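# Uncover table items and lay dust sheet flat

## Task

Using the four arms fixed to a single table (table centre at scene x = 0, y = 0, tabletop at z = 0.72 m), pull the dust sheet, which has a foam knob at each of its four corners, off the items it covers. Lay it out flat on the tabletop so that the whole sheet is on the table and none of it lies over any item. Then open the grippers and move the arms away; the sheet must stay in that state with no robot holding it. The items on the table must be left where they were: each one that is shifted, tilted or knocked over counts against the result.

## Robot and tools

Robots and cameras
- Four identical i2rt Big YAM arms, named arm1, arm2, arm3 and arm4, share one table. Each has six revolute joints, a two-finger gripper and a wrist camera. The wrist cameras are arm1_cam_wrist, arm2_cam_wrist, arm3_cam_wrist and arm4_cam_wrist. Two fixed room cameras, cam_high and cam_room_a, also watch the scene.
- With joints 1 and 6 at 0 and the hand level and pointing forward, the wrist camera sits above the hand and looks toward the fingertips. Maximum reach is roughly 1.0 m from the joint-1 axis. The joints move at different speeds, so the hand can sweep a wide, curved path between two postures.

Frames
- There is one shared scene frame. Its origin is on the floor and +z is up. The table centre is at x = 0, y = 0 and the tabletop is at z = 0.72 m.
- "hand" is the point halfway between the fingertips. Its z axis runs along the fingers, and the fingers open and close along its y axis. Hand poses are computed from each arm's actual foot pose, which is never printed.

execute_actions
- "actions" is a list that holds exactly one action, or is empty. An empty list moves nothing and only returns state and images.
- An action is an object keyed by arm name ("arm1" to "arm4"). Each arm takes a "joints" object of absolute joint targets. These are not offsets. Any subset of joints may be given, and every arm starts at the same moment.
  - joint1_rad, -2.879 to 2.879 rad: turns the arm about its foot. Positive is counter-clockwise seen from above, and 0 points the arm the way its foot faces.
  - joint2_rad, 0 to 3.141: shoulder. At 0 the upper arm points back, about level, and increasing it raises the arm, then brings it forward.
  - joint3_rad, 0 to 3.019: elbow. At 0 it is fully folded, and increasing it opens the arm.
  - joint4_rad, -1.692 to 1.57: hand pitch. Positive tilts the fingers up.
  - joint5_rad, -1.57 to 1.57: sideways hand swing. Positive is toward the arm's right.
  - joint6_rad, -2.094 to 2.094: hand roll. Positive is clockwise when viewed from behind the hand.
  - gripper_m, 0 to 0.093 m: the fingertip gap. The grip force is about 50 to 62 N per pad, and lower on some units.
- The arrival tolerances are ±0.045, 0.14, 0.09, 0.055, 0.03, 0.035 rad for joints 1 to 6, and ±0.003 m for the gripper. One action runs for at most 15 s.
- A joint or arm you leave out keeps its previous target and may still be pushing toward it. An unknown key or an out-of-range number rejects the whole call, and nothing moves.
- "cameras" is optional. It lists the cameras to return. Omitted, null or ["all"] returns all of them, and [] returns none. An unknown name rejects the call.
- The result gives each robot's state and one image per requested camera, taken at the end of the call. The "pictures" line gives the order of the images.
- If a result reports a stop, the later execute_actions, wait and finished_scene calls in the same reply are skipped.

Other tools
- wait(seconds, 0 to 10) commands nothing new and returns the same state and images as an empty action.
- zoom_image(camera, region=[x0, y0, x1, y1]) enlarges part of that camera's most recent full image. Pixel (0, 0) is the top-left corner, and the region can be at most 504 by 504 pixels.
- read_manual(section="licences") only returns licence text.
- finished_scene(scene) ends the current scene; pass that scene's number. It cannot be undone, and the goal must still hold after the last command has been held.

Reading results
- joint_positions gives the current joint values. The joint torques are listed in arm-joint order. They include offsets and noise and are nonzero even in free air, so treat them as rough hints only.
- joint_status describes how each commanded motion ended:
  - "off_target": the joint stopped short of its target and may still be pushing.
  - "contact_stop": the joint gave up its target and holds where it stopped.
  - "time_out": the joint ran out of time. It keeps its target, or a target no more than 0.375, 0.375, 0.113, 0.225, 0.075, 0.3 rad (joints 1 to 6) from where it is, and keeps pushing. If the path clears it will move there on its own. To relieve the push, command the joint to its reported position.
  - "not_followed": the self/inter-arm clearance check blocked the targets. The call shows a "joint command not followed" line with a "cause:" line, but the gripper part of the action still runs. The arm may retry those targets on every later action until it gets valid ones.
- on_its_own lists joints the call did not command. Its "held at" value is the joint's target, not its actual position.
- A loaded joint sags when it holds. A very small change of target may not move a joint at all.

Hazards
- The arms do not stop on contact and can push hard. A hard squeeze between two arms fails the run, and a hard impact may too. The clearance check can react too late, and it ignores fingers, gripper housings and wrist cameras. No state line reports arm-to-arm contact. An object touching a robot does not count as a collision.
- Sustained pushing heats the motors. A MOTOR HOT line appears at 85 °C. At 100 °C an OVER-TEMPERATURE FAULT drops that arm and its gripper until they cool, and joint_status then shows "limit_stop_at_motor_heat". After that, send the targets again.
- Drops, slips, slams and hard pushes all reduce quality. Knocking any rigid object off the work area fails the task; the cloth itself is exempt. Loose objects may occasionally get nudged by outside forces.

Each tool is called as name(argument=value, ...) on one line, values as JSON.

## Session

execute_actions(actions=[])

Scene clock: 0.00 s.
Joint torques (N m, as the arm reports them, + toward a larger angle): no reading
Motor temperatures (°C, as the motors report them): arm1=[25 26 24 24 25 24] | arm2=[26 24 25 26 25 25] | arm3=[24 24 25 25 25 25] | arm4=[26 24 24 26 24 24]
arm1.joint_positions: joint1_rad=-0.031 joint2_rad=+0.386 joint3_rad=+1.356 joint4_rad=-1.270 joint5_rad=-0.248 joint6_rad=+0.559 gripper_m=+0.094
arm1.joint_status: not commanded
arm1.hand: x=+0.2624 y=+0.5401 z=+1.3695 quat_wxyz=(-0.536, -0.714, -0.365, +0.263) (m; scene frame)
arm2.joint_positions: joint1_rad=+0.126 joint2_rad=+0.508 joint3_rad=+1.465 joint4_rad=-1.374 joint5_rad=+0.168 joint6_rad=+0.667 gripper_m=+0.094
arm2.joint_status: not commanded
arm2.hand: x=-0.4039 y=+0.5885 z=+1.3839 quat_wxyz=(-0.503, -0.706, -0.449, +0.218) (m; scene frame)
arm3.joint_positions: joint1_rad=-0.396 joint2_rad=+0.597 joint3_rad=+1.615 joint4_rad=-1.291 joint5_rad=+0.190 joint6_rad=+0.682 gripper_m=+0.095
arm3.joint_status: not commanded
arm3.hand: x=-0.3548 y=-0.5764 z=+1.4416 quat_wxyz=(-0.474, +0.029, -0.797, -0.374) (m; scene frame)
arm4.joint_positions: joint1_rad=-0.166 joint2_rad=+0.348 joint3_rad=+1.532 joint4_rad=-1.343 joint5_rad=+0.246 joint6_rad=+0.384 gripper_m=+0.094
arm4.joint_status: not commanded
arm4.hand: x=+0.2683 y=-0.7244 z=+1.4397 quat_wxyz=(-0.451, +0.339, -0.675, -0.475) (m; scene frame)
pictures: arm1_cam_wrist, arm2_cam_wrist, arm3_cam_wrist, arm4_cam_wrist, cam_high, cam_room_a
Images, in order (width x height): arm1_cam_wrist 672x504, arm2_cam_wrist 672x504, arm3_cam_wrist 672x504, arm4_cam_wrist 672x504, cam_high 672x504, cam_room_a 672x504.

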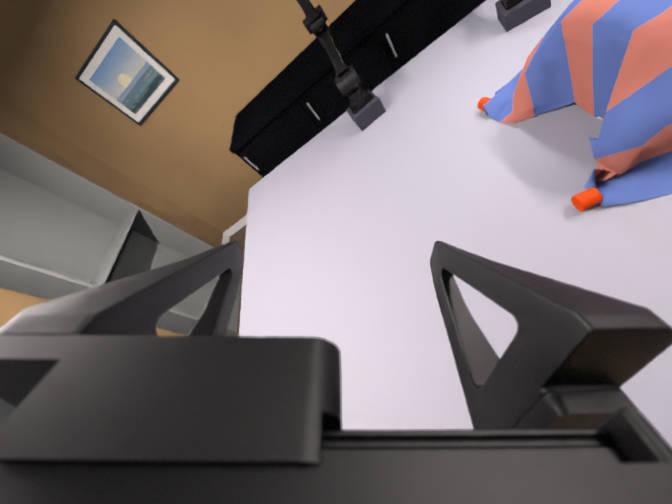

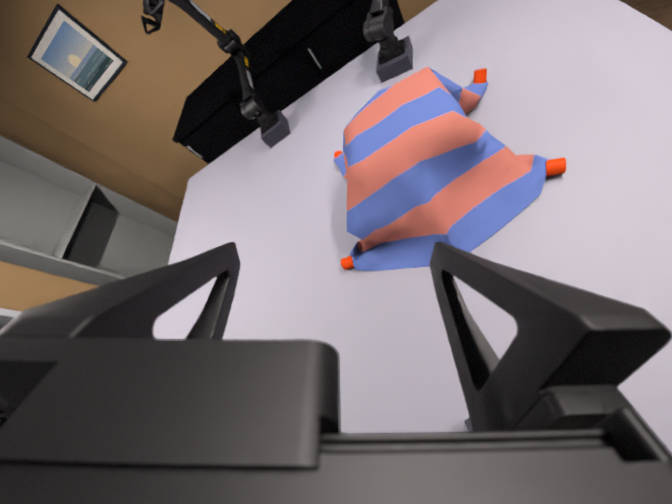

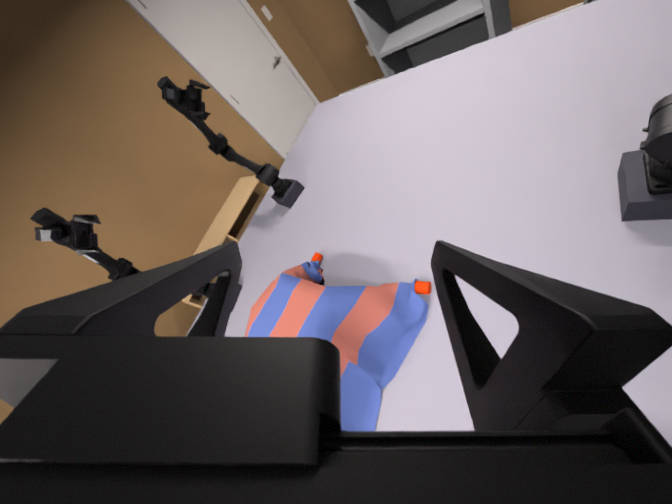

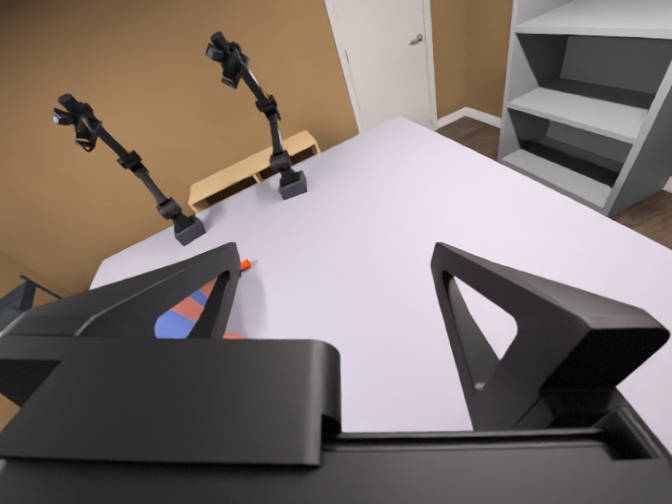

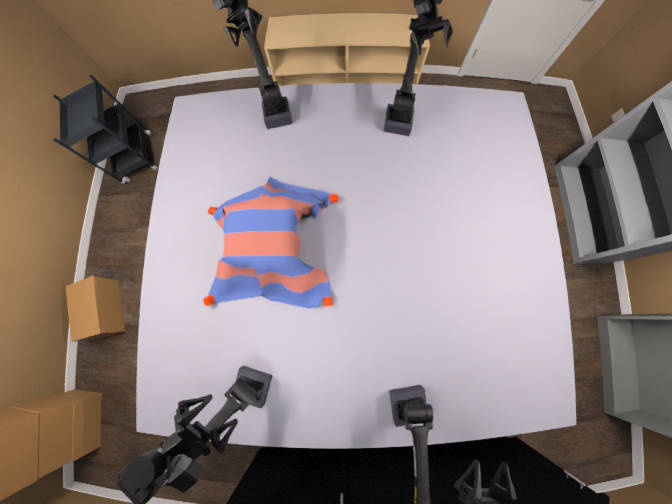

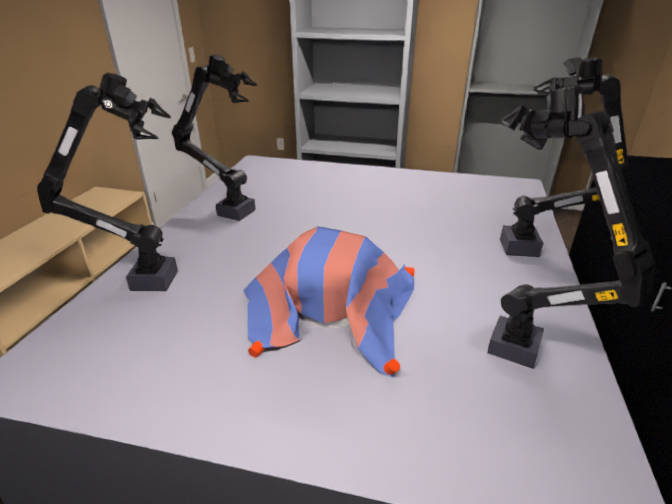

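execute_actions(actions=[{"arm1":{"joints":{"joint1_rad":-0.46,"joint2_rad":1.75,"joint3_rad":1.33,"joint4_rad":-0.85,"joint5_rad":0,"joint6_rad":0}},"arm2":{"joints":{"joint1_rad":-0.7,"joint2_rad":1.95,"joint3_rad":1.64,"joint4_rad":-0.96,"joint5_rad":0,"joint6_rad":0}},"arm3":{"joints":{"joint1_rad":0.81,"joint2_rad":1.47,"joint3_rad":0.956,"joint4_rad":-0.76,"joint5_rad":0,"joint6_rad":0}},"arm4":{"joints":{"joint1_rad":0.52,"joint2_rad":1.81,"joint3_rad":1.42,"joint4_rad":-0.88,"joint5_rad":0,"joint6_rad":0}}}])

Scene clock: 44.80 s.
Joint torques (N m, as the arm reports them, + toward a larger angle): arm1=[ -0.74 -15.92  10.13   0.83   0.09  -0.1 ] | arm2=[  1.5  -19.58  12.43   1.84  -0.04  -0.14] | arm3=[  2.36 -10.35   9.83   1.25   0.03   0.  ] | arm4=[ -1.33 -16.64   7.66   1.68  -0.16  -0.08]
Motor temperatures (°C, as the motors report them): arm1=[25 26 27 24 25 24] | arm2=[26 25 27 26 25 25] | arm3=[24 24 28 25 25 25] | arm4=[26 25 26 26 24 24]
arm1.joint_positions: joint1_rad=-0.450 joint2_rad=+1.736 joint3_rad=+1.330 joint4_rad=-0.859 joint5_rad=-0.002 joint6_rad=+0.008 gripper_m=+0.094
arm1.joint_status: all done
arm1.hand: x=-0.0954 y=+0.2351 z=+0.8948 quat_wxyz=(-0.069, -0.891, -0.429, +0.133) (m; scene frame)
arm2.joint_positions: joint1_rad=-0.709 joint2_rad=+1.923 joint3_rad=+1.624 joint4_rad=-0.966 joint5_rad=+0.000 joint6_rad=+0.014 gripper_m=+0.094
arm2.joint_status: all done
arm2.hand: x=-0.7424 y=+0.1788 z=+0.9113 quat_wxyz=(-0.080, -0.853, -0.500, +0.129) (m; scene frame)
arm3.joint_positions: joint1_rad=+0.813 joint2_rad=+1.469 joint3_rad=+0.937 joint4_rad=-0.775 joint5_rad=-0.001 joint6_rad=+0.009 gripper_m=+0.095
arm3.joint_status: all done
arm3.hand: x=-0.7243 y=-0.3177 z=+0.8673 quat_wxyz=(-0.061, +0.860, -0.494, -0.117) (m; scene frame)
arm4.joint_positions: joint1_rad=+0.521 joint2_rad=+1.819 joint3_rad=+1.413 joint4_rad=-0.894 joint5_rad=+0.002 joint6_rad=+0.011 gripper_m=+0.094
arm4.joint_status: all done
arm4.hand: x=-0.1321 y=-0.3081 z=+0.8969 quat_wxyz=(-0.066, +0.883, -0.448, -0.122) (m; scene frame)
pictures: arm1_cam_wrist, arm2_cam_wrist, arm3_cam_wrist, arm4_cam_wrist, cam_high, cam_room_a
Images, in order (width x height): arm1_cam_wrist 672x504, arm2_cam_wrist 672x504, arm3_cam_wrist 672x504, arm4_cam_wrist 672x504, cam_high 672x504, cam_room_a 672x504.

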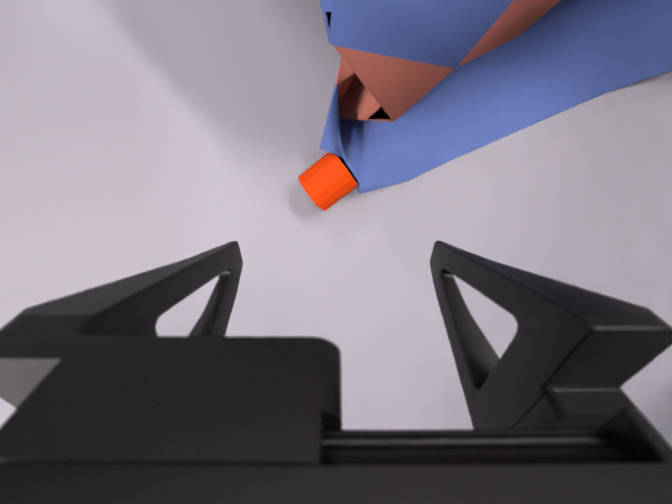

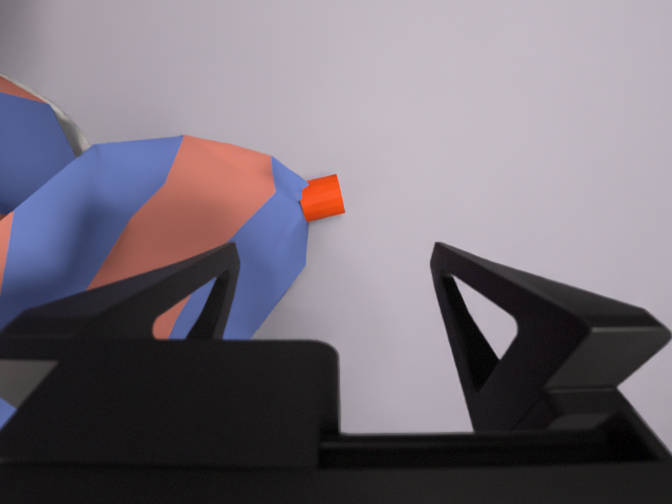

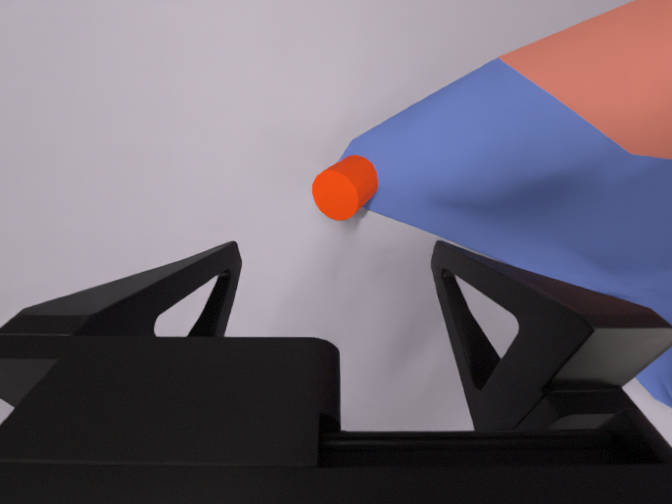

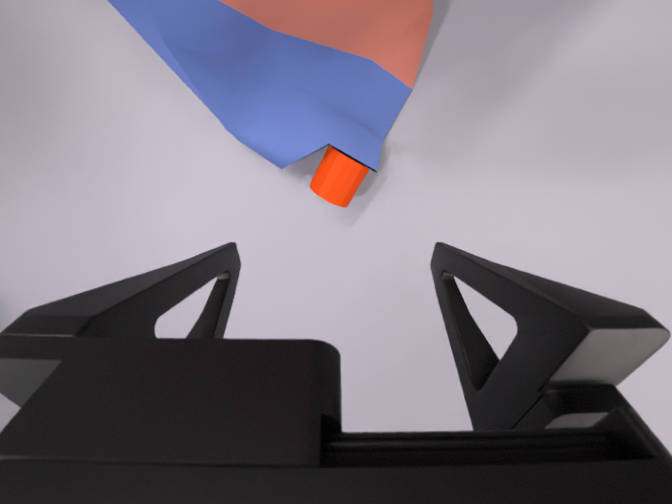

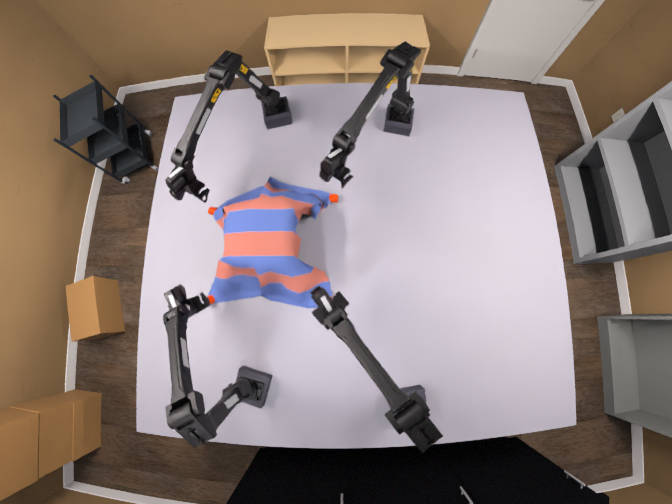

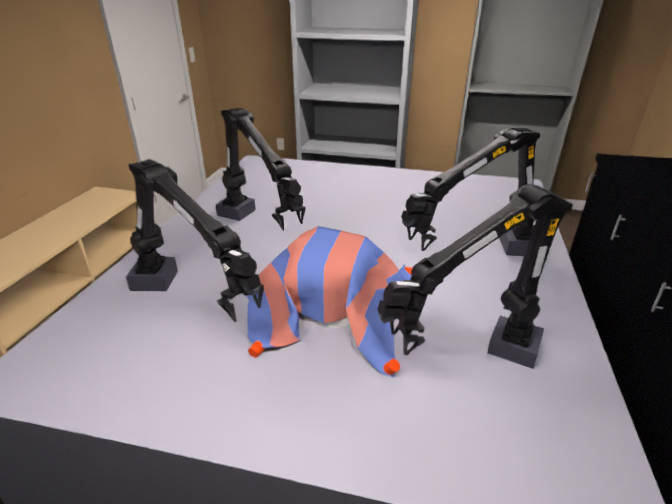

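execute_actions(actions=[{"arm1":{"joints":{"joint1_rad":-0.44,"joint2_rad":1.967,"joint3_rad":1.29,"joint4_rad":-0.623,"joint6_rad":1.05}},"arm2":{"joints":{"joint1_rad":-0.69,"joint2_rad":2.131,"joint3_rad":1.576,"joint4_rad":-0.745,"joint6_rad":1.4}},"arm3":{"joints":{"joint2_rad":1.706,"joint3_rad":0.876,"joint4_rad":-0.47,"joint6_rad":1.0}},"arm4":{"joints":{"joint2_rad":2.028,"joint3_rad":1.396,"joint4_rad":-0.668,"joint6_rad":0.4}}}], cameras=["arm1_cam_wrist","arm2_cam_wrist","arm3_cam_wrist","arm4_cam_wrist"])

Scene clock: 66.70 s.
Joint torques (N m, as the arm reports them, + toward a larger angle): arm1=[  0.17 -18.03   8.18   0.78   0.22   0.06] | arm2=[  1.46 -23.39  10.71   2.14   0.04   0.12] | arm3=[  2.26 -12.31   6.99   1.33   0.1    0.11] | arm4=[ -1.09 -18.75   6.72   1.89  -0.04   0.13]
Motor temperatures (°C, as the motors report them): arm1=[25 27 28 24 25 24] | arm2=[26 26 28 26 25 25] | arm3=[24 25 30 25 25 25] | arm4=[26 26 27 26 24 24]
arm1.joint_positions: joint1_rad=-0.450 joint2_rad=+1.974 joint3_rad=+1.286 joint4_rad=-0.637 joint5_rad=-0.002 joint6_rad=+1.041 gripper_m=+0.094
arm1.joint_status: all done
arm1.hand: x=-0.1018 y=+0.2257 z=+0.7586 quat_wxyz=(-0.102, -0.990, +0.067, +0.065) (m; scene frame)
arm2.joint_positions: joint1_rad=-0.698 joint2_rad=+2.129 joint3_rad=+1.564 joint4_rad=-0.762 joint5_rad=+0.000 joint6_rad=+1.385 gripper_m=+0.094
arm2.joint_status: all done
arm2.hand: x=-0.7392 y=+0.1694 z=+0.7686 quat_wxyz=(-0.115, -0.981, +0.148, +0.039) (m; scene frame)
arm3.joint_positions: joint1_rad=+0.813 joint2_rad=+1.718 joint3_rad=+0.868 joint4_rad=-0.486 joint5_rad=-0.001 joint6_rad=+0.992 gripper_m=+0.095
arm3.joint_status: all done
arm3.hand: x=-0.7299 y=-0.3098 z=+0.7536 quat_wxyz=(+0.001, +0.526, -0.842, -0.118) (m; scene frame)
arm4.joint_positions: joint1_rad=+0.521 joint2_rad=+2.043 joint3_rad=+1.389 joint4_rad=-0.687 joint5_rad=-0.001 joint6_rad=+0.389 gripper_m=+0.094
arm4.joint_status: all done
arm4.hand: x=-0.1419 y=-0.2937 z=+0.7688 quat_wxyz=(-0.035, +0.785, -0.608, -0.113) (m; scene frame)
pictures: arm1_cam_wrist, arm2_cam_wrist, arm3_cam_wrist, arm4_cam_wrist
Images, in order (width x height): arm1_cam_wrist 672x504, arm2_cam_wrist 672x504, arm3_cam_wrist 672x504, arm4_cam_wrist 672x504.

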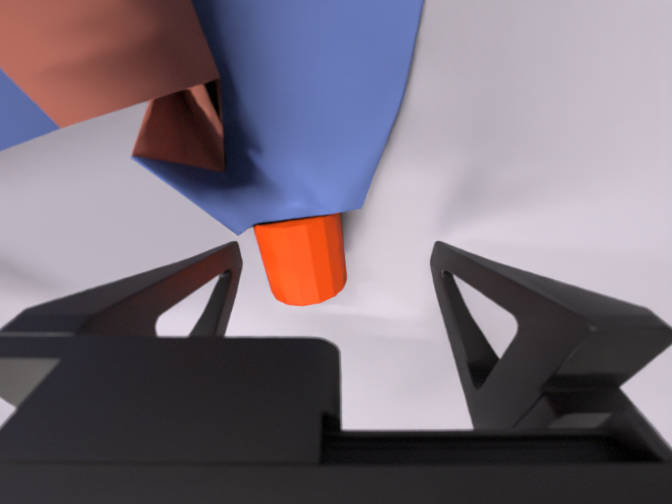

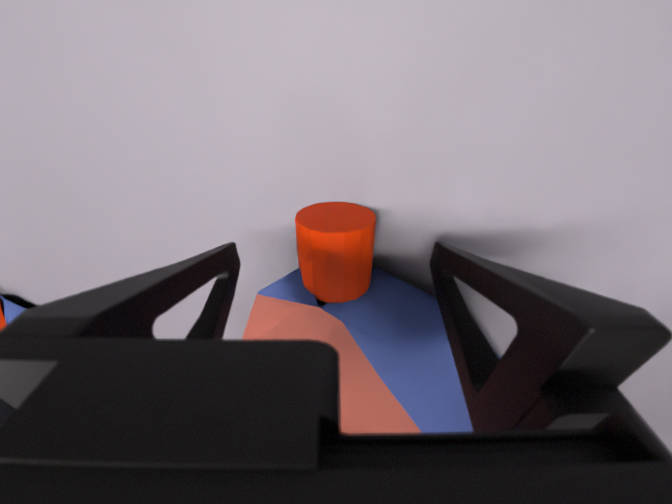

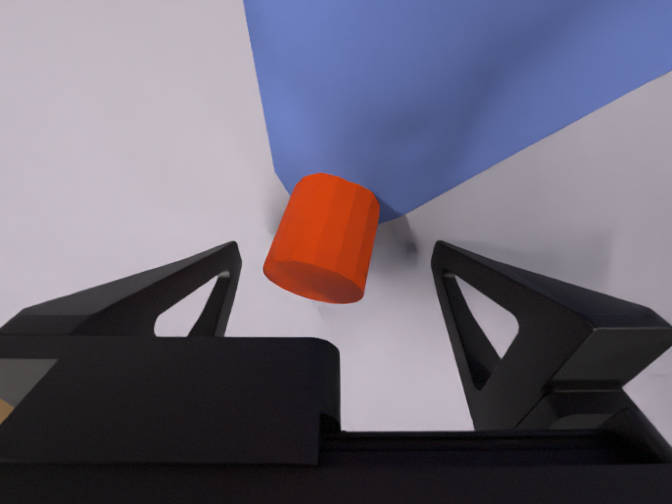

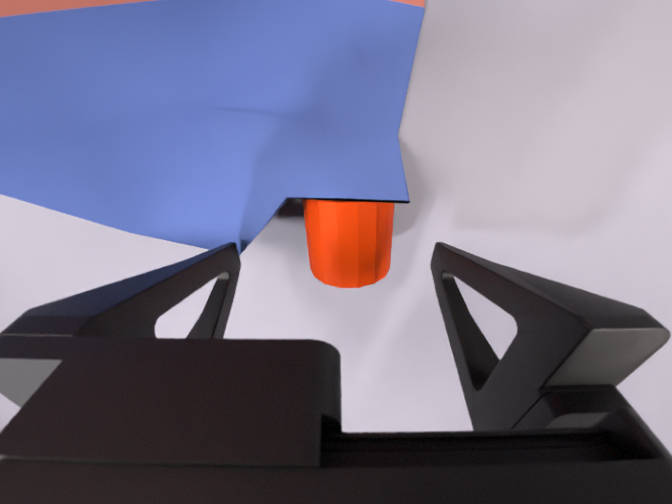

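execute_actions(actions=[{"arm1":{"joints":{"joint2_rad":2.012,"joint4_rad":-0.58}},"arm2":{"joints":{"joint2_rad":2.185,"joint4_rad":-0.70}},"arm3":{"joints":{"joint2_rad":1.745,"joint4_rad":-0.42}},"arm4":{"joints":{"joint2_rad":2.085,"joint4_rad":-0.64}}}], cameras=[])

execute_actions(actions=[{"arm1":{"joints":{"gripper_m":0.02}},"arm2":{"joints":{"gripper_m":0.02}},"arm3":{"joints":{"gripper_m":0.02}},"arm4":{"joints":{"gripper_m":0.02}}}], cameras=["arm1_cam_wrist","arm2_cam_wrist","arm3_cam_wrist","arm4_cam_wrist"])

Scene clock: 78.23 s.
Joint torques (N m, as the arm reports them, + toward a larger angle): arm1=[  0.58 -16.11   8.41   0.88   0.14   0.09] | arm2=[  1.38 -19.63  10.64   2.25   0.04   0.11] | arm3=[  2.19 -10.82   7.03   1.37   0.11   0.13] | arm4=[ -1.27 -16.03   6.69   1.77  -0.02   0.11]
Motor temperatures (°C, as the motors report them): arm1=[25 28 28 24 25 24] | arm2=[26 27 28 26 25 25] | arm3=[24 26 29 25 25 25] | arm4=[26 27 27 26 24 24]
arm1.joint_positions: joint1_rad=-0.450 joint2_rad=+1.974 joint3_rad=+1.286 joint4_rad=-0.596 joint5_rad=-0.002 joint6_rad=+1.042 gripper_m=+0.094
arm1.joint_status: all done
arm1.hand: x=-0.1078 y=+0.2181 z=+0.7612 quat_wxyz=(-0.119, -0.988, +0.067, +0.076) (m; scene frame)
arm2.joint_positions: joint1_rad=-0.698 joint2_rad=+2.140 joint3_rad=+1.564 joint4_rad=-0.719 joint5_rad=+0.000 joint6_rad=+1.386 gripper_m=+0.094
arm2.joint_status: all done
arm2.hand: x=-0.7432 y=+0.1618 z=+0.7640 quat_wxyz=(-0.130, -0.979, +0.148, +0.044) (m; scene frame)
arm3.joint_positions: joint1_rad=+0.813 joint2_rad=+1.725 joint3_rad=+0.868 joint4_rad=-0.437 joint5_rad=-0.001 joint6_rad=+0.992 gripper_m=+0.095
arm3.joint_status: all done
arm3.hand: x=-0.7354 y=-0.3006 z=+0.7535 quat_wxyz=(+0.001, +0.524, -0.840, -0.139) (m; scene frame)
arm4.joint_positions: joint1_rad=+0.521 joint2_rad=+2.059 joint3_rad=+1.389 joint4_rad=-0.656 joint5_rad=-0.002 joint6_rad=+0.391 gripper_m=+0.094
arm4.joint_status: all done
arm4.hand: x=-0.1448 y=-0.2899 z=+0.7614 quat_wxyz=(-0.037, +0.784, -0.608, -0.120) (m; scene frame)
pictures: none
No camera images: the call's "cameras" was empty. Leave "cameras" out to get every camera's image.

Scene clock: 78.90 s.
Joint torques (N m, as the arm reports them, + toward a larger angle): arm1=[ -0.02 -15.18   8.61   1.12   0.16   0.11] | arm2=[  1.4  -19.76  10.68   2.26   0.04   0.11] | arm3=[  2.04 -11.44   6.94   1.15   0.09   0.08] | arm4=[ -1.09 -16.36   6.65   1.78   0.04   0.11]
Motor temperatures (°C, as the motors report them): arm1=[25 28 28 24 25 24] | arm2=[26 27 28 26 25 25] | arm3=[24 26 29 25 25 25] | arm4=[26 27 27 26 24 24]
arm1.joint_positions: joint1_rad=-0.450 joint2_rad=+1.974 joint3_rad=+1.286 joint4_rad=-0.596 joint5_rad=-0.002 joint6_rad=+1.042 gripper_m=+0.037
arm1.joint_status: gripper_m off_target (ended at +0.037, target +0.020)
arm1.hand: x=-0.1079 y=+0.2180 z=+0.7610 quat_wxyz=(-0.119, -0.988, +0.067, +0.076) (m; scene frame)
arm2.joint_positions: joint1_rad=-0.698 joint2_rad=+2.140 joint3_rad=+1.564 joint4_rad=-0.719 joint5_rad=+0.000 joint6_rad=+1.386 gripper_m=+0.031
arm2.joint_status: gripper_m off_target (ended at +0.031, target +0.020)
arm2.hand: x=-0.7432 y=+0.1618 z=+0.7640 quat_wxyz=(-0.130, -0.979, +0.148, +0.044) (m; scene frame)
arm3.joint_positions: joint1_rad=+0.813 joint2_rad=+1.725 joint3_rad=+0.868 joint4_rad=-0.437 joint5_rad=-0.001 joint6_rad=+0.992 gripper_m=+0.041
arm3.joint_status: gripper_m off_target (ended at +0.041, target +0.020)
arm3.hand: x=-0.7354 y=-0.3006 z=+0.7535 quat_wxyz=(+0.001, +0.524, -0.840, -0.139) (m; scene frame)
arm4.joint_positions: joint1_rad=+0.521 joint2_rad=+2.065 joint3_rad=+1.389 joint4_rad=-0.655 joint5_rad=-0.003 joint6_rad=+0.391 gripper_m=+0.041
arm4.joint_status: gripper_m off_target (ended at +0.041, target +0.020)
arm4.hand: x=-0.1444 y=-0.2907 z=+0.7578 quat_wxyz=(-0.036, +0.784, -0.608, -0.118) (m; scene frame)
pictures: arm1_cam_wrist, arm2_cam_wrist, arm3_cam_wrist, arm4_cam_wrist
Images, in order (width x height): arm1_cam_wrist 672x504, arm2_cam_wrist 672x504, arm3_cam_wrist 672x504, arm4_cam_wrist 672x504.

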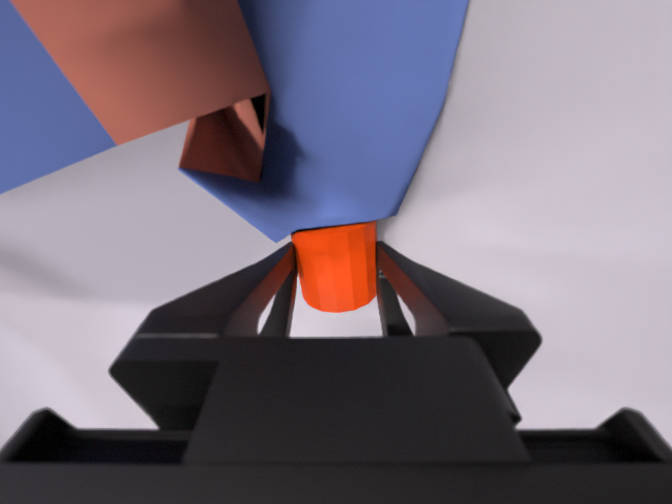

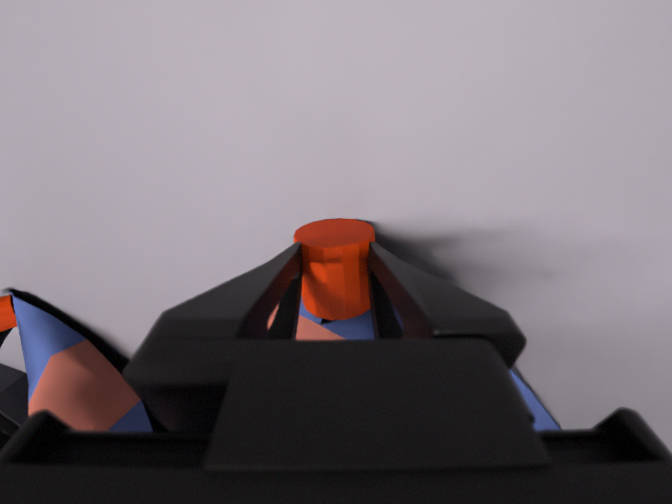

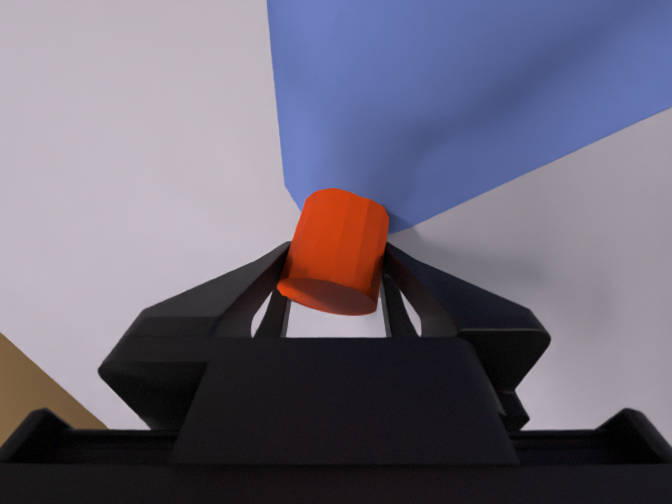

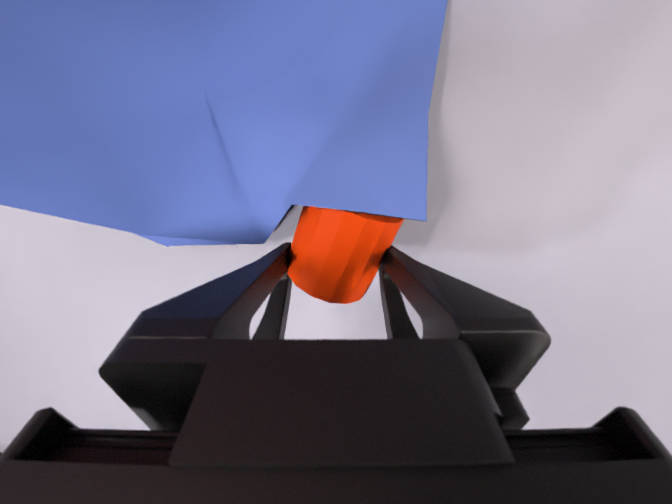

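execute_actions(actions=[{"arm1":{"joints":{"gripper_m":0.07,"joint2_rad":2.05}},"arm2":{"joints":{"gripper_m":0.07,"joint2_rad":2.215}},"arm4":{"joints":{"gripper_m":0.07,"joint2_rad":2.115,"joint4_rad":-0.59,"joint6_rad":0.55}}}], cameras=["arm1_cam_wrist","arm2_cam_wrist","arm4_cam_wrist"])

Scene clock: 84.17 s.
Joint torques (N m, as the arm reports them, + toward a larger angle): arm1=[ -0.23 -14.64   8.41   0.46   0.13   0.1 ] | arm2=[  1.43 -20.09  10.46   1.98   0.04   0.11] | arm3=[  2.29 -10.62   7.09   1.53   0.09   0.07] | arm4=[ -1.27 -15.76   6.6    1.67  -0.1    0.19]
Motor temperatures (°C, as the motors report them): arm1=[25 28 28 24 25 24] | arm2=[26 27 28 26 25 25] | arm3=[24 26 29 25 25 25] | arm4=[26 27 27 26 24 24]
arm1.joint_positions: joint1_rad=-0.449 joint2_rad=+2.000 joint3_rad=+1.288 joint4_rad=-0.586 joint5_rad=-0.002 joint6_rad=+1.043 gripper_m=+0.070
arm1.joint_status: all done
arm1.hand: x=-0.1069 y=+0.2188 z=+0.7476 quat_wxyz=(-0.113, -0.989, +0.068, +0.072) (m; scene frame)
arm2.joint_positions: joint1_rad=-0.698 joint2_rad=+2.173 joint3_rad=+1.564 joint4_rad=-0.714 joint5_rad=+0.000 joint6_rad=+1.387 gripper_m=+0.070
arm2.joint_status: all done
arm2.hand: x=-0.7410 y=+0.1659 z=+0.7428 quat_wxyz=(-0.117, -0.981, +0.149, +0.039) (m; scene frame)
arm3.joint_positions: joint1_rad=+0.813 joint2_rad=+1.725 joint3_rad=+0.868 joint4_rad=-0.437 joint5_rad=-0.001 joint6_rad=+0.992 gripper_m=+0.041
arm3.joint_status: not commanded
arm3.hand: x=-0.7354 y=-0.3006 z=+0.7535 quat_wxyz=(+0.001, +0.524, -0.840, -0.139) (m; scene frame)
arm4.joint_positions: joint1_rad=+0.522 joint2_rad=+2.086 joint3_rad=+1.389 joint4_rad=-0.602 joint5_rad=+0.001 joint6_rad=+0.531 gripper_m=+0.070
arm4.joint_status: all done
arm4.hand: x=-0.1497 y=-0.2833 z=+0.7488 quat_wxyz=(-0.032, +0.738, -0.660, -0.136) (m; scene frame)
pictures: arm1_cam_wrist, arm2_cam_wrist, arm4_cam_wrist
Images, in order (width x height): arm1_cam_wrist 672x504, arm2_cam_wrist 672x504, arm4_cam_wrist 672x504.

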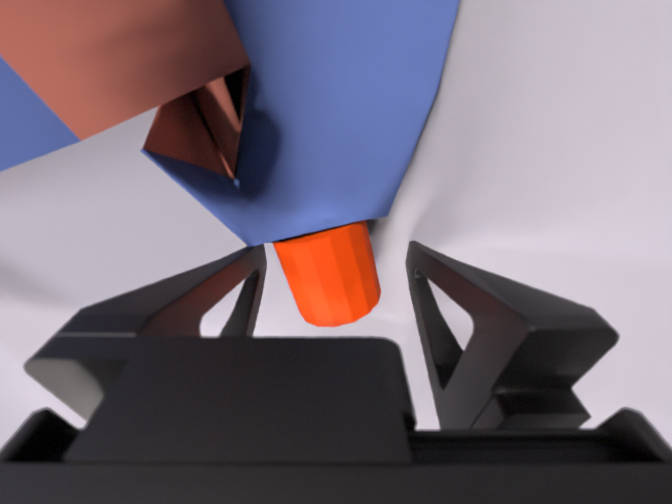

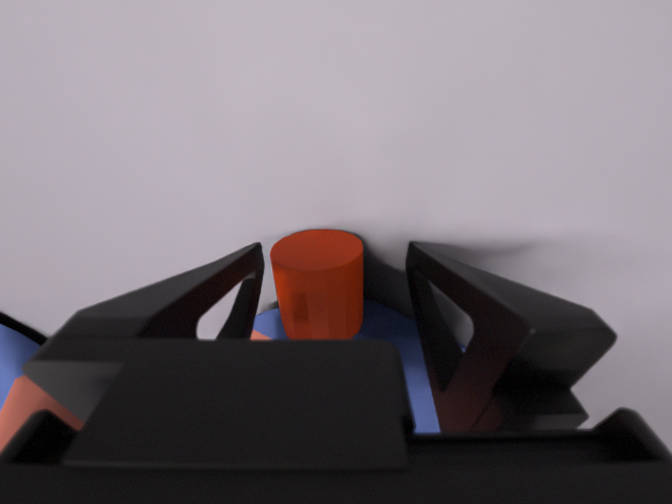

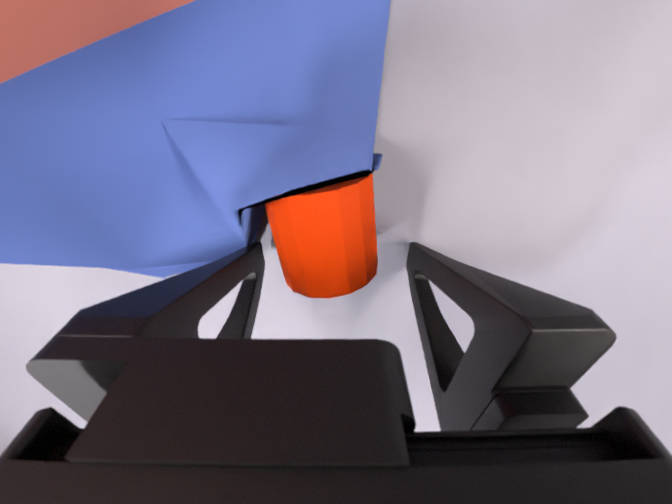

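execute_actions(actions=[{"arm1":{"joints":{"gripper_m":0.02}},"arm2":{"joints":{"gripper_m":0.02}},"arm4":{"joints":{"gripper_m":0.02}}}], cameras=[])

execute_actions(actions=[{"arm1":{"joints":{"joint1_rad":-0.53,"joint2_rad":1.364,"joint3_rad":1.374,"joint4_rad":-1.01}},"arm2":{"joints":{"joint1_rad":-0.83,"joint2_rad":1.455,"joint3_rad":1.466,"joint4_rad":-1.01}},"arm3":{"joints":{"joint1_rad":0.94,"joint2_rad":1.112,"joint3_rad":1.16,"joint4_rad":-1.05}},"arm4":{"joints":{"joint2_rad":1.397,"joint3_rad":1.406,"joint4_rad":-1.01}}}], cameras=["cam_high","cam_room_a"])

Scene clock: 105.80 s.
Joint torques (N m, as the arm reports them, + toward a larger angle): arm1=[  0.38 -14.85   8.34   0.62   0.02   0.09] | arm2=[  1.41 -20.13  10.44   1.99   0.04   0.1 ] | arm3=[  1.82 -11.24   7.07   1.32   0.11   0.14] | arm4=[ -1.2  -16.18   6.59   1.61  -0.11   0.13]
Motor temperatures (°C, as the motors report them): arm1=[25 28 28 24 25 24] | arm2=[26 28 28 26 25 25] | arm3=[24 26 29 25 25 25] | arm4=[26 27 27 26 24 24]
arm1.joint_positions: joint1_rad=-0.449 joint2_rad=+2.003 joint3_rad=+1.288 joint4_rad=-0.585 joint5_rad=+0.001 joint6_rad=+1.043 gripper_m=+0.039
arm1.joint_status: gripper_m off_target (ended at +0.039, target +0.020)
arm1.hand: x=-0.1070 y=+0.2194 z=+0.7454 quat_wxyz=(-0.111, -0.989, +0.068, +0.073) (m; scene frame)
arm2.joint_positions: joint1_rad=-0.698 joint2_rad=+2.173 joint3_rad=+1.564 joint4_rad=-0.714 joint5_rad=+0.000 joint6_rad=+1.387 gripper_m=+0.039
arm2.joint_status: gripper_m off_target (ended at +0.039, target +0.020)
arm2.hand: x=-0.7410 y=+0.1659 z=+0.7428 quat_wxyz=(-0.117, -0.981, +0.149, +0.039) (m; scene frame)
arm3.joint_positions: joint1_rad=+0.813 joint2_rad=+1.725 joint3_rad=+0.868 joint4_rad=-0.437 joint5_rad=-0.001 joint6_rad=+0.992 gripper_m=+0.041
arm3.joint_status: not commanded
arm3.hand: x=-0.7354 y=-0.3006 z=+0.7535 quat_wxyz=(+0.001, +0.524, -0.840, -0.139) (m; scene frame)
arm4.joint_positions: joint1_rad=+0.522 joint2_rad=+2.088 joint3_rad=+1.389 joint4_rad=-0.601 joint5_rad=+0.002 joint6_rad=+0.539 gripper_m=+0.038
arm4.joint_status: gripper_m off_target (ended at +0.038, target +0.020)
arm4.hand: x=-0.1495 y=-0.2834 z=+0.7475 quat_wxyz=(-0.032, +0.736, -0.663, -0.135) (m; scene frame)
pictures: none
No camera images: the call's "cameras" was empty. Leave "cameras" out to get every camera's image.

Scene clock: 107.40 s.
Joint torques (N m, as the arm reports them, + toward a larger angle): arm1=[ -0.54 -10.92  13.1    0.33   0.09   0.02] | arm2=[  1.   -12.3   12.91   1.33  -0.01   0.07] | arm3=[ 2.17 -6.71 11.19  0.6   0.06  0.04] | arm4=[ -1.09 -11.74   9.43   1.1   -0.05   0.11]
Motor temperatures (°C, as the motors report them): arm1=[25 28 28 24 25 24] | arm2=[26 28 29 26 25 25] | arm3=[24 26 29 25 25 25] | arm4=[26 27 27 26 24 24]
arm1.joint_positions: joint1_rad=-0.532 joint2_rad=+1.349 joint3_rad=+1.350 joint4_rad=-0.998 joint5_rad=+0.000 joint6_rad=+1.043 gripper_m=+0.039
arm1.joint_status: all done
arm1.hand: x=-0.0955 y=+0.3071 z=+1.0956 quat_wxyz=(-0.227, -0.954, +0.106, +0.165) (m; scene frame)
arm2.joint_positions: joint1_rad=-0.832 joint2_rad=+1.436 joint3_rad=+1.456 joint4_rad=-0.994 joint5_rad=+0.001 joint6_rad=+1.388 gripper_m=+0.039
arm2.joint_status: all done
arm2.hand: x=-0.7556 y=+0.3007 z=+1.1149 quat_wxyz=(-0.271, -0.933, +0.207, +0.114) (m; scene frame)
arm3.joint_positions: joint1_rad=+0.942 joint2_rad=+1.103 joint3_rad=+1.145 joint4_rad=-1.038 joint5_rad=+0.000 joint6_rad=+0.996 gripper_m=+0.041
arm3.joint_status: all done
arm3.hand: x=-0.7593 y=-0.3626 z=+1.0938 quat_wxyz=(+0.016, +0.556, -0.781, -0.284) (m; scene frame)
arm4.joint_positions: joint1_rad=+0.522 joint2_rad=+1.402 joint3_rad=+1.389 joint4_rad=-0.994 joint5_rad=+0.000 joint6_rad=+0.539 gripper_m=+0.038
arm4.joint_status: all done
arm4.hand: x=-0.0982 y=-0.3578 z=+1.1061 quat_wxyz=(-0.059, +0.713, -0.642, -0.276) (m; scene frame)
pictures: cam_high, cam_room_a
Images, in order (width x height): cam_high 672x504, cam_room_a 672x504.

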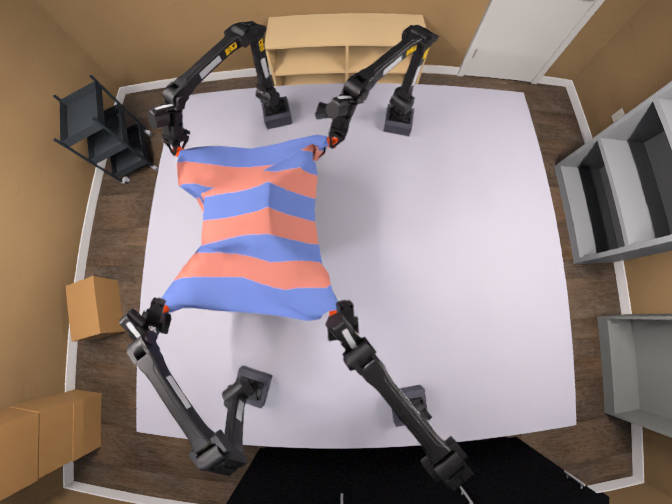

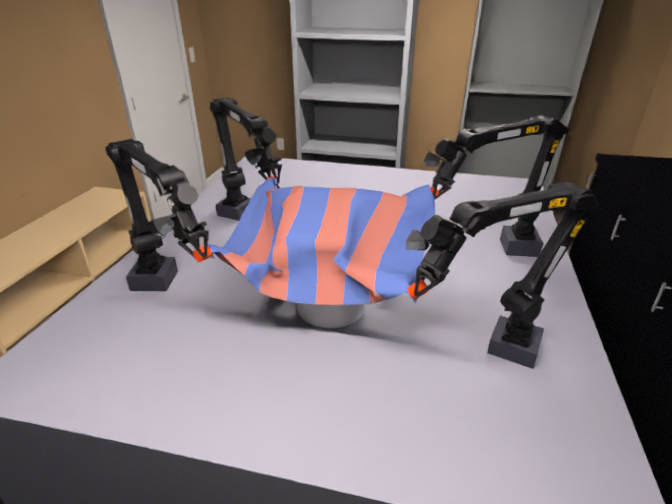

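execute_actions(actions=[{"arm1":{"joints":{"joint1_rad":-0.68,"joint2_rad":1.306,"joint3_rad":1.432,"joint4_rad":-1.33,"joint6_rad":0.2}},"arm2":{"joints":{"joint1_rad":-0.955,"joint2_rad":1.373,"joint3_rad":1.494,"joint4_rad":-1.32,"joint6_rad":1.6}},"arm3":{"joints":{"joint1_rad":1.09,"joint2_rad":1.068,"joint3_rad":1.242,"joint4_rad":-1.37,"joint6_rad":1.5}},"arm4":{"joints":{"joint1_rad":0.64,"joint2_rad":1.339,"joint3_rad":1.462,"joint4_rad":-1.32,"joint6_rad":0}}}], cameras=["cam_high","cam_room_a"])

Scene clock: 125.77 s.
Joint torques (N m, as the arm reports them, + toward a larger angle): arm1=[ -0.31 -12.54  16.13  -0.12   0.22  -0.01] | arm2=[  1.21 -13.11  14.73   0.82   0.1    0.12] | arm3=[ 2.06 -7.33 13.47  0.36  0.    0.12] | arm4=[ -1.33 -11.3   12.4    0.51  -0.16  -0.12]
Motor temperatures (°C, as the motors report them): arm1=[25 28 31 24 25 24] | arm2=[26 27 30 26 25 25] | arm3=[24 25 32 25 25 25] | arm4=[26 26 29 26 24 24]
arm1.joint_positions: joint1_rad=-0.683 joint2_rad=+1.329 joint3_rad=+1.365 joint4_rad=-1.315 joint5_rad=-0.003 joint6_rad=+0.206 gripper_m=+0.039
arm1.joint_status: all done
arm1.hand: x=-0.0930 y=+0.4081 z=+1.0801 quat_wxyz=(-0.064, -0.963, -0.229, +0.128) (m; scene frame)
arm2.joint_positions: joint1_rad=-0.958 joint2_rad=+1.380 joint3_rad=+1.456 joint4_rad=-1.303 joint5_rad=-0.002 joint6_rad=+1.584 gripper_m=+0.039
arm2.joint_status: all done
arm2.hand: x=-0.7569 y=+0.4022 z=+1.1084 quat_wxyz=(-0.160, -0.915, +0.365, +0.059) (m; scene frame)
arm3.joint_positions: joint1_rad=+1.092 joint2_rad=+1.079 joint3_rad=+1.194 joint4_rad=-1.357 joint5_rad=+0.002 joint6_rad=+1.490 gripper_m=+0.041
arm3.joint_status: all done
arm3.hand: x=-0.7586 y=-0.4504 z=+1.0925 quat_wxyz=(+0.061, +0.427, -0.889, -0.153) (m; scene frame)
arm4.joint_positions: joint1_rad=+0.645 joint2_rad=+1.352 joint3_rad=+1.396 joint4_rad=-1.299 joint5_rad=+0.002 joint6_rad=+0.017 gripper_m=+0.038
arm4.joint_status: all done
arm4.hand: x=-0.0967 y=-0.4543 z=+1.1002 quat_wxyz=(-0.066, +0.905, -0.394, -0.145) (m; scene frame)
pictures: cam_high, cam_room_a
Images, in order (width x height): cam_high 672x504, cam_room_a 672x504.

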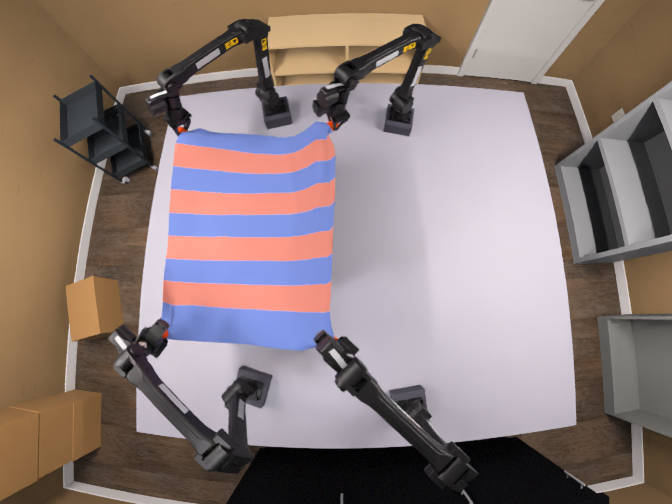

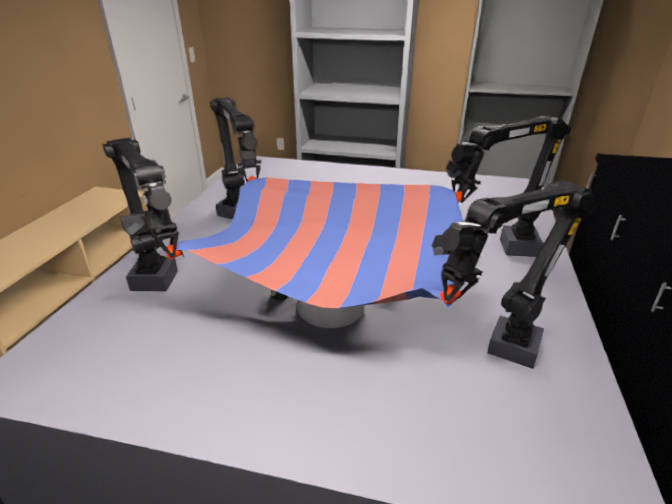

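execute_actions(actions=[{"arm1":{"joints":{"joint1_rad":0.15,"joint2_rad":0.83,"joint3_rad":1.2,"joint4_rad":-1.55,"joint6_rad":0.73}},"arm2":{"joints":{"joint1_rad":-0.21,"joint2_rad":1.0,"joint3_rad":1.28,"joint4_rad":-1.46,"joint6_rad":2.05}},"arm3":{"joints":{"joint1_rad":0,"joint2_rad":0.75,"joint3_rad":1.17,"joint4_rad":-1.6,"joint6_rad":0.5}},"arm4":{"joints":{"joint1_rad":-0.17,"joint2_rad":0.96,"joint3_rad":1.26,"joint4_rad":-1.48,"joint6_rad":-0.84}}}], cameras=["cam_room_a"])

execute_actions(actions=[{"arm1":{"joints":{"joint1_rad":1.12,"joint2_rad":1.224,"joint3_rad":1.45,"joint4_rad":-1.39,"joint6_rad":1.7}},"arm2":{"joints":{"joint1_rad":0.6,"joint2_rad":1.349,"joint3_rad":1.56,"joint4_rad":-1.375}},"arm3":{"joints":{"joint1_rad":-0.8,"joint2_rad":1.313,"joint3_rad":1.53,"joint4_rad":-1.38,"joint6_rad":-0.29}},"arm4":{"joints":{"joint1_rad":-0.98,"joint2_rad":1.375,"joint3_rad":1.59,"joint4_rad":-1.37,"joint6_rad":-1.65}}}], cameras=["cam_high","cam_room_a"])

Scene clock: 157.83 s.
Joint torques (N m, as the arm reports them, + toward a larger angle): arm1=[ 1.37 -2.42  9.28 -0.12  0.16  0.11] | arm2=[ 0.93 -3.9  10.77  0.83  0.1   0.07] | arm3=[ 1.47 -2.73  9.6  -0.08  0.    0.  ] | arm4=[-1.54 -4.83  7.39  0.54 -0.24 -0.14]
Motor temperatures (°C, as the motors report them): arm1=[25 28 36 24 25 24] | arm2=[26 26 31 26 25 25] | arm3=[24 25 35 25 25 25] | arm4=[26 26 32 26 24 24]
arm1.joint_positions: joint1_rad=+0.138 joint2_rad=+0.823 joint3_rad=+1.214 joint4_rad=-1.531 joint5_rad=-0.002 joint6_rad=+0.721 gripper_m=+0.039
arm1.joint_status: all done
arm1.hand: x=+0.2370 y=+0.4194 z=+1.1663 quat_wxyz=(-0.193, -0.905, -0.367, +0.091) (m; scene frame)
arm2.joint_positions: joint1_rad=-0.212 joint2_rad=+0.991 joint3_rad=+1.285 joint4_rad=-1.440 joint5_rad=-0.002 joint6_rad=+2.039 gripper_m=+0.039
arm2.joint_status: all done
arm2.hand: x=-0.4310 y=+0.4169 z=+1.1677 quat_wxyz=(-0.205, -0.951, +0.226, -0.052) (m; scene frame)
arm3.joint_positions: joint1_rad=+0.006 joint2_rad=+0.750 joint3_rad=+1.162 joint4_rad=-1.579 joint5_rad=+0.000 joint6_rad=+0.501 gripper_m=+0.041
arm3.joint_status: all done
arm3.hand: x=-0.4314 y=-0.4696 z=+1.1483 quat_wxyz=(-0.121, +0.381, -0.903, -0.157) (m; scene frame)
arm4.joint_positions: joint1_rad=-0.160 joint2_rad=+0.965 joint3_rad=+1.266 joint4_rad=-1.456 joint5_rad=+0.002 joint6_rad=-0.819 gripper_m=+0.038
arm4.joint_status: all done
arm4.hand: x=+0.2373 y=-0.4642 z=+1.1723 quat_wxyz=(-0.200, +0.902, -0.376, -0.072) (m; scene frame)
pictures: cam_room_a
Images, in order (width x height): cam_room_a 672x504.

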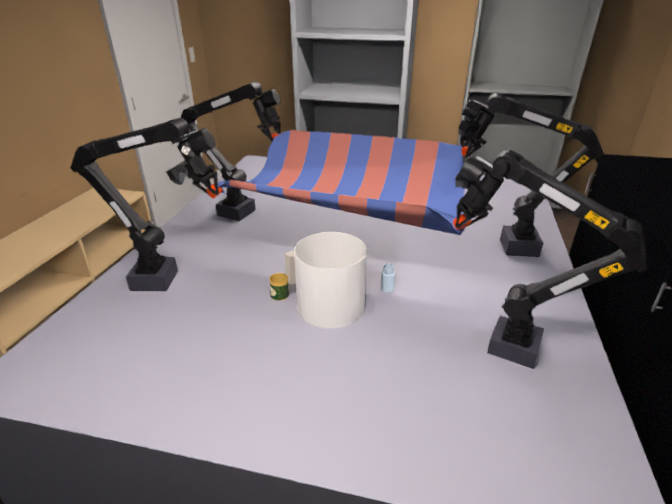

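Scene clock: 159.70 s.
Joint torques (N m, as the arm reports them, + toward a larger angle): arm1=[  1.41 -10.57  15.06   0.75  -0.03   0.08] | arm2=[  2.22 -13.23  15.37   1.28  -0.4   -0.11] | arm3=[  1.38 -12.51  13.38   0.9    0.48   0.12] | arm4=[ -1.43 -12.23  12.3    1.59   0.1   -0.17]
Motor temperatures (°C, as the motors report them): arm1=[25 28 36 24 25 24] | arm2=[26 26 32 26 25 25] | arm3=[24 25 35 25 25 25] | arm4=[26 26 33 26 24 24]
arm1.joint_positions: joint1_rad=+1.106 joint2_rad=+1.244 joint3_rad=+1.395 joint4_rad=-1.397 joint5_rad=+0.002 joint6_rad=+1.693 gripper_m=+0.039
arm1.joint_status: all done
arm1.hand: x=+0.5850 y=+0.4236 z=+1.1277 quat_wxyz=(-0.143, -0.914, -0.370, -0.081) (m; scene frame)
arm2.joint_positions: joint1_rad=+0.581 joint2_rad=+1.362 joint3_rad=+1.513 joint4_rad=-1.368 joint5_rad=+0.012 joint6_rad=+2.059 gripper_m=+0.039
arm2.joint_status: all done
arm2.hand: x=-0.0959 y=+0.4221 z=+1.1390 quat_wxyz=(-0.145, -0.973, -0.149, -0.101) (m; scene frame)
arm3.joint_positions: joint1_rad=-0.785 joint2_rad=+1.335 joint3_rad=+1.487 joint4_rad=-1.383 joint5_rad=-0.012 joint6_rad=-0.294 gripper_m=+0.038
arm3.joint_status: all done
arm3.hand: x=-0.0959 y=-0.4729 z=+1.1214 quat_wxyz=(-0.164, +0.387, -0.907, -0.024) (m; scene frame)
arm4.joint_positions: joint1_rad=-0.972 joint2_rad=+1.396 joint3_rad=+1.524 joint4_rad=-1.379 joint5_rad=-0.008 joint6_rad=-1.626 gripper_m=+0.038
arm4.joint_status: all done
arm4.hand: x=+0.5837 y=-0.4738 z=+1.1350 quat_wxyz=(-0.150, +0.909, -0.382, +0.066) (m; scene frame)
pictures: cam_high, cam_room_a
Images, in order (width x height): cam_high 672x504, cam_room_a 672x504.

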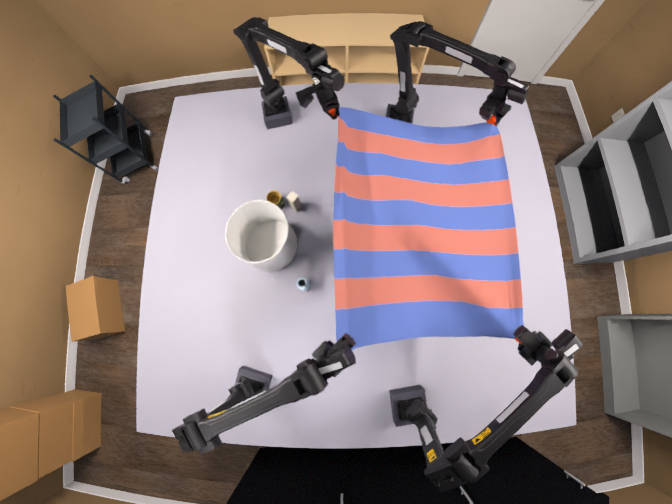

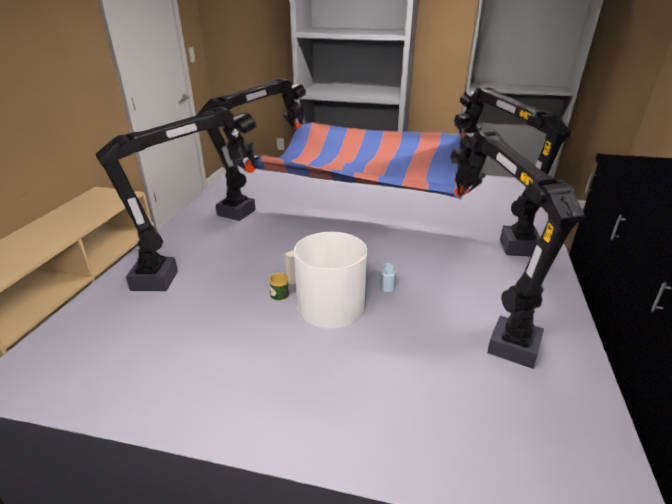

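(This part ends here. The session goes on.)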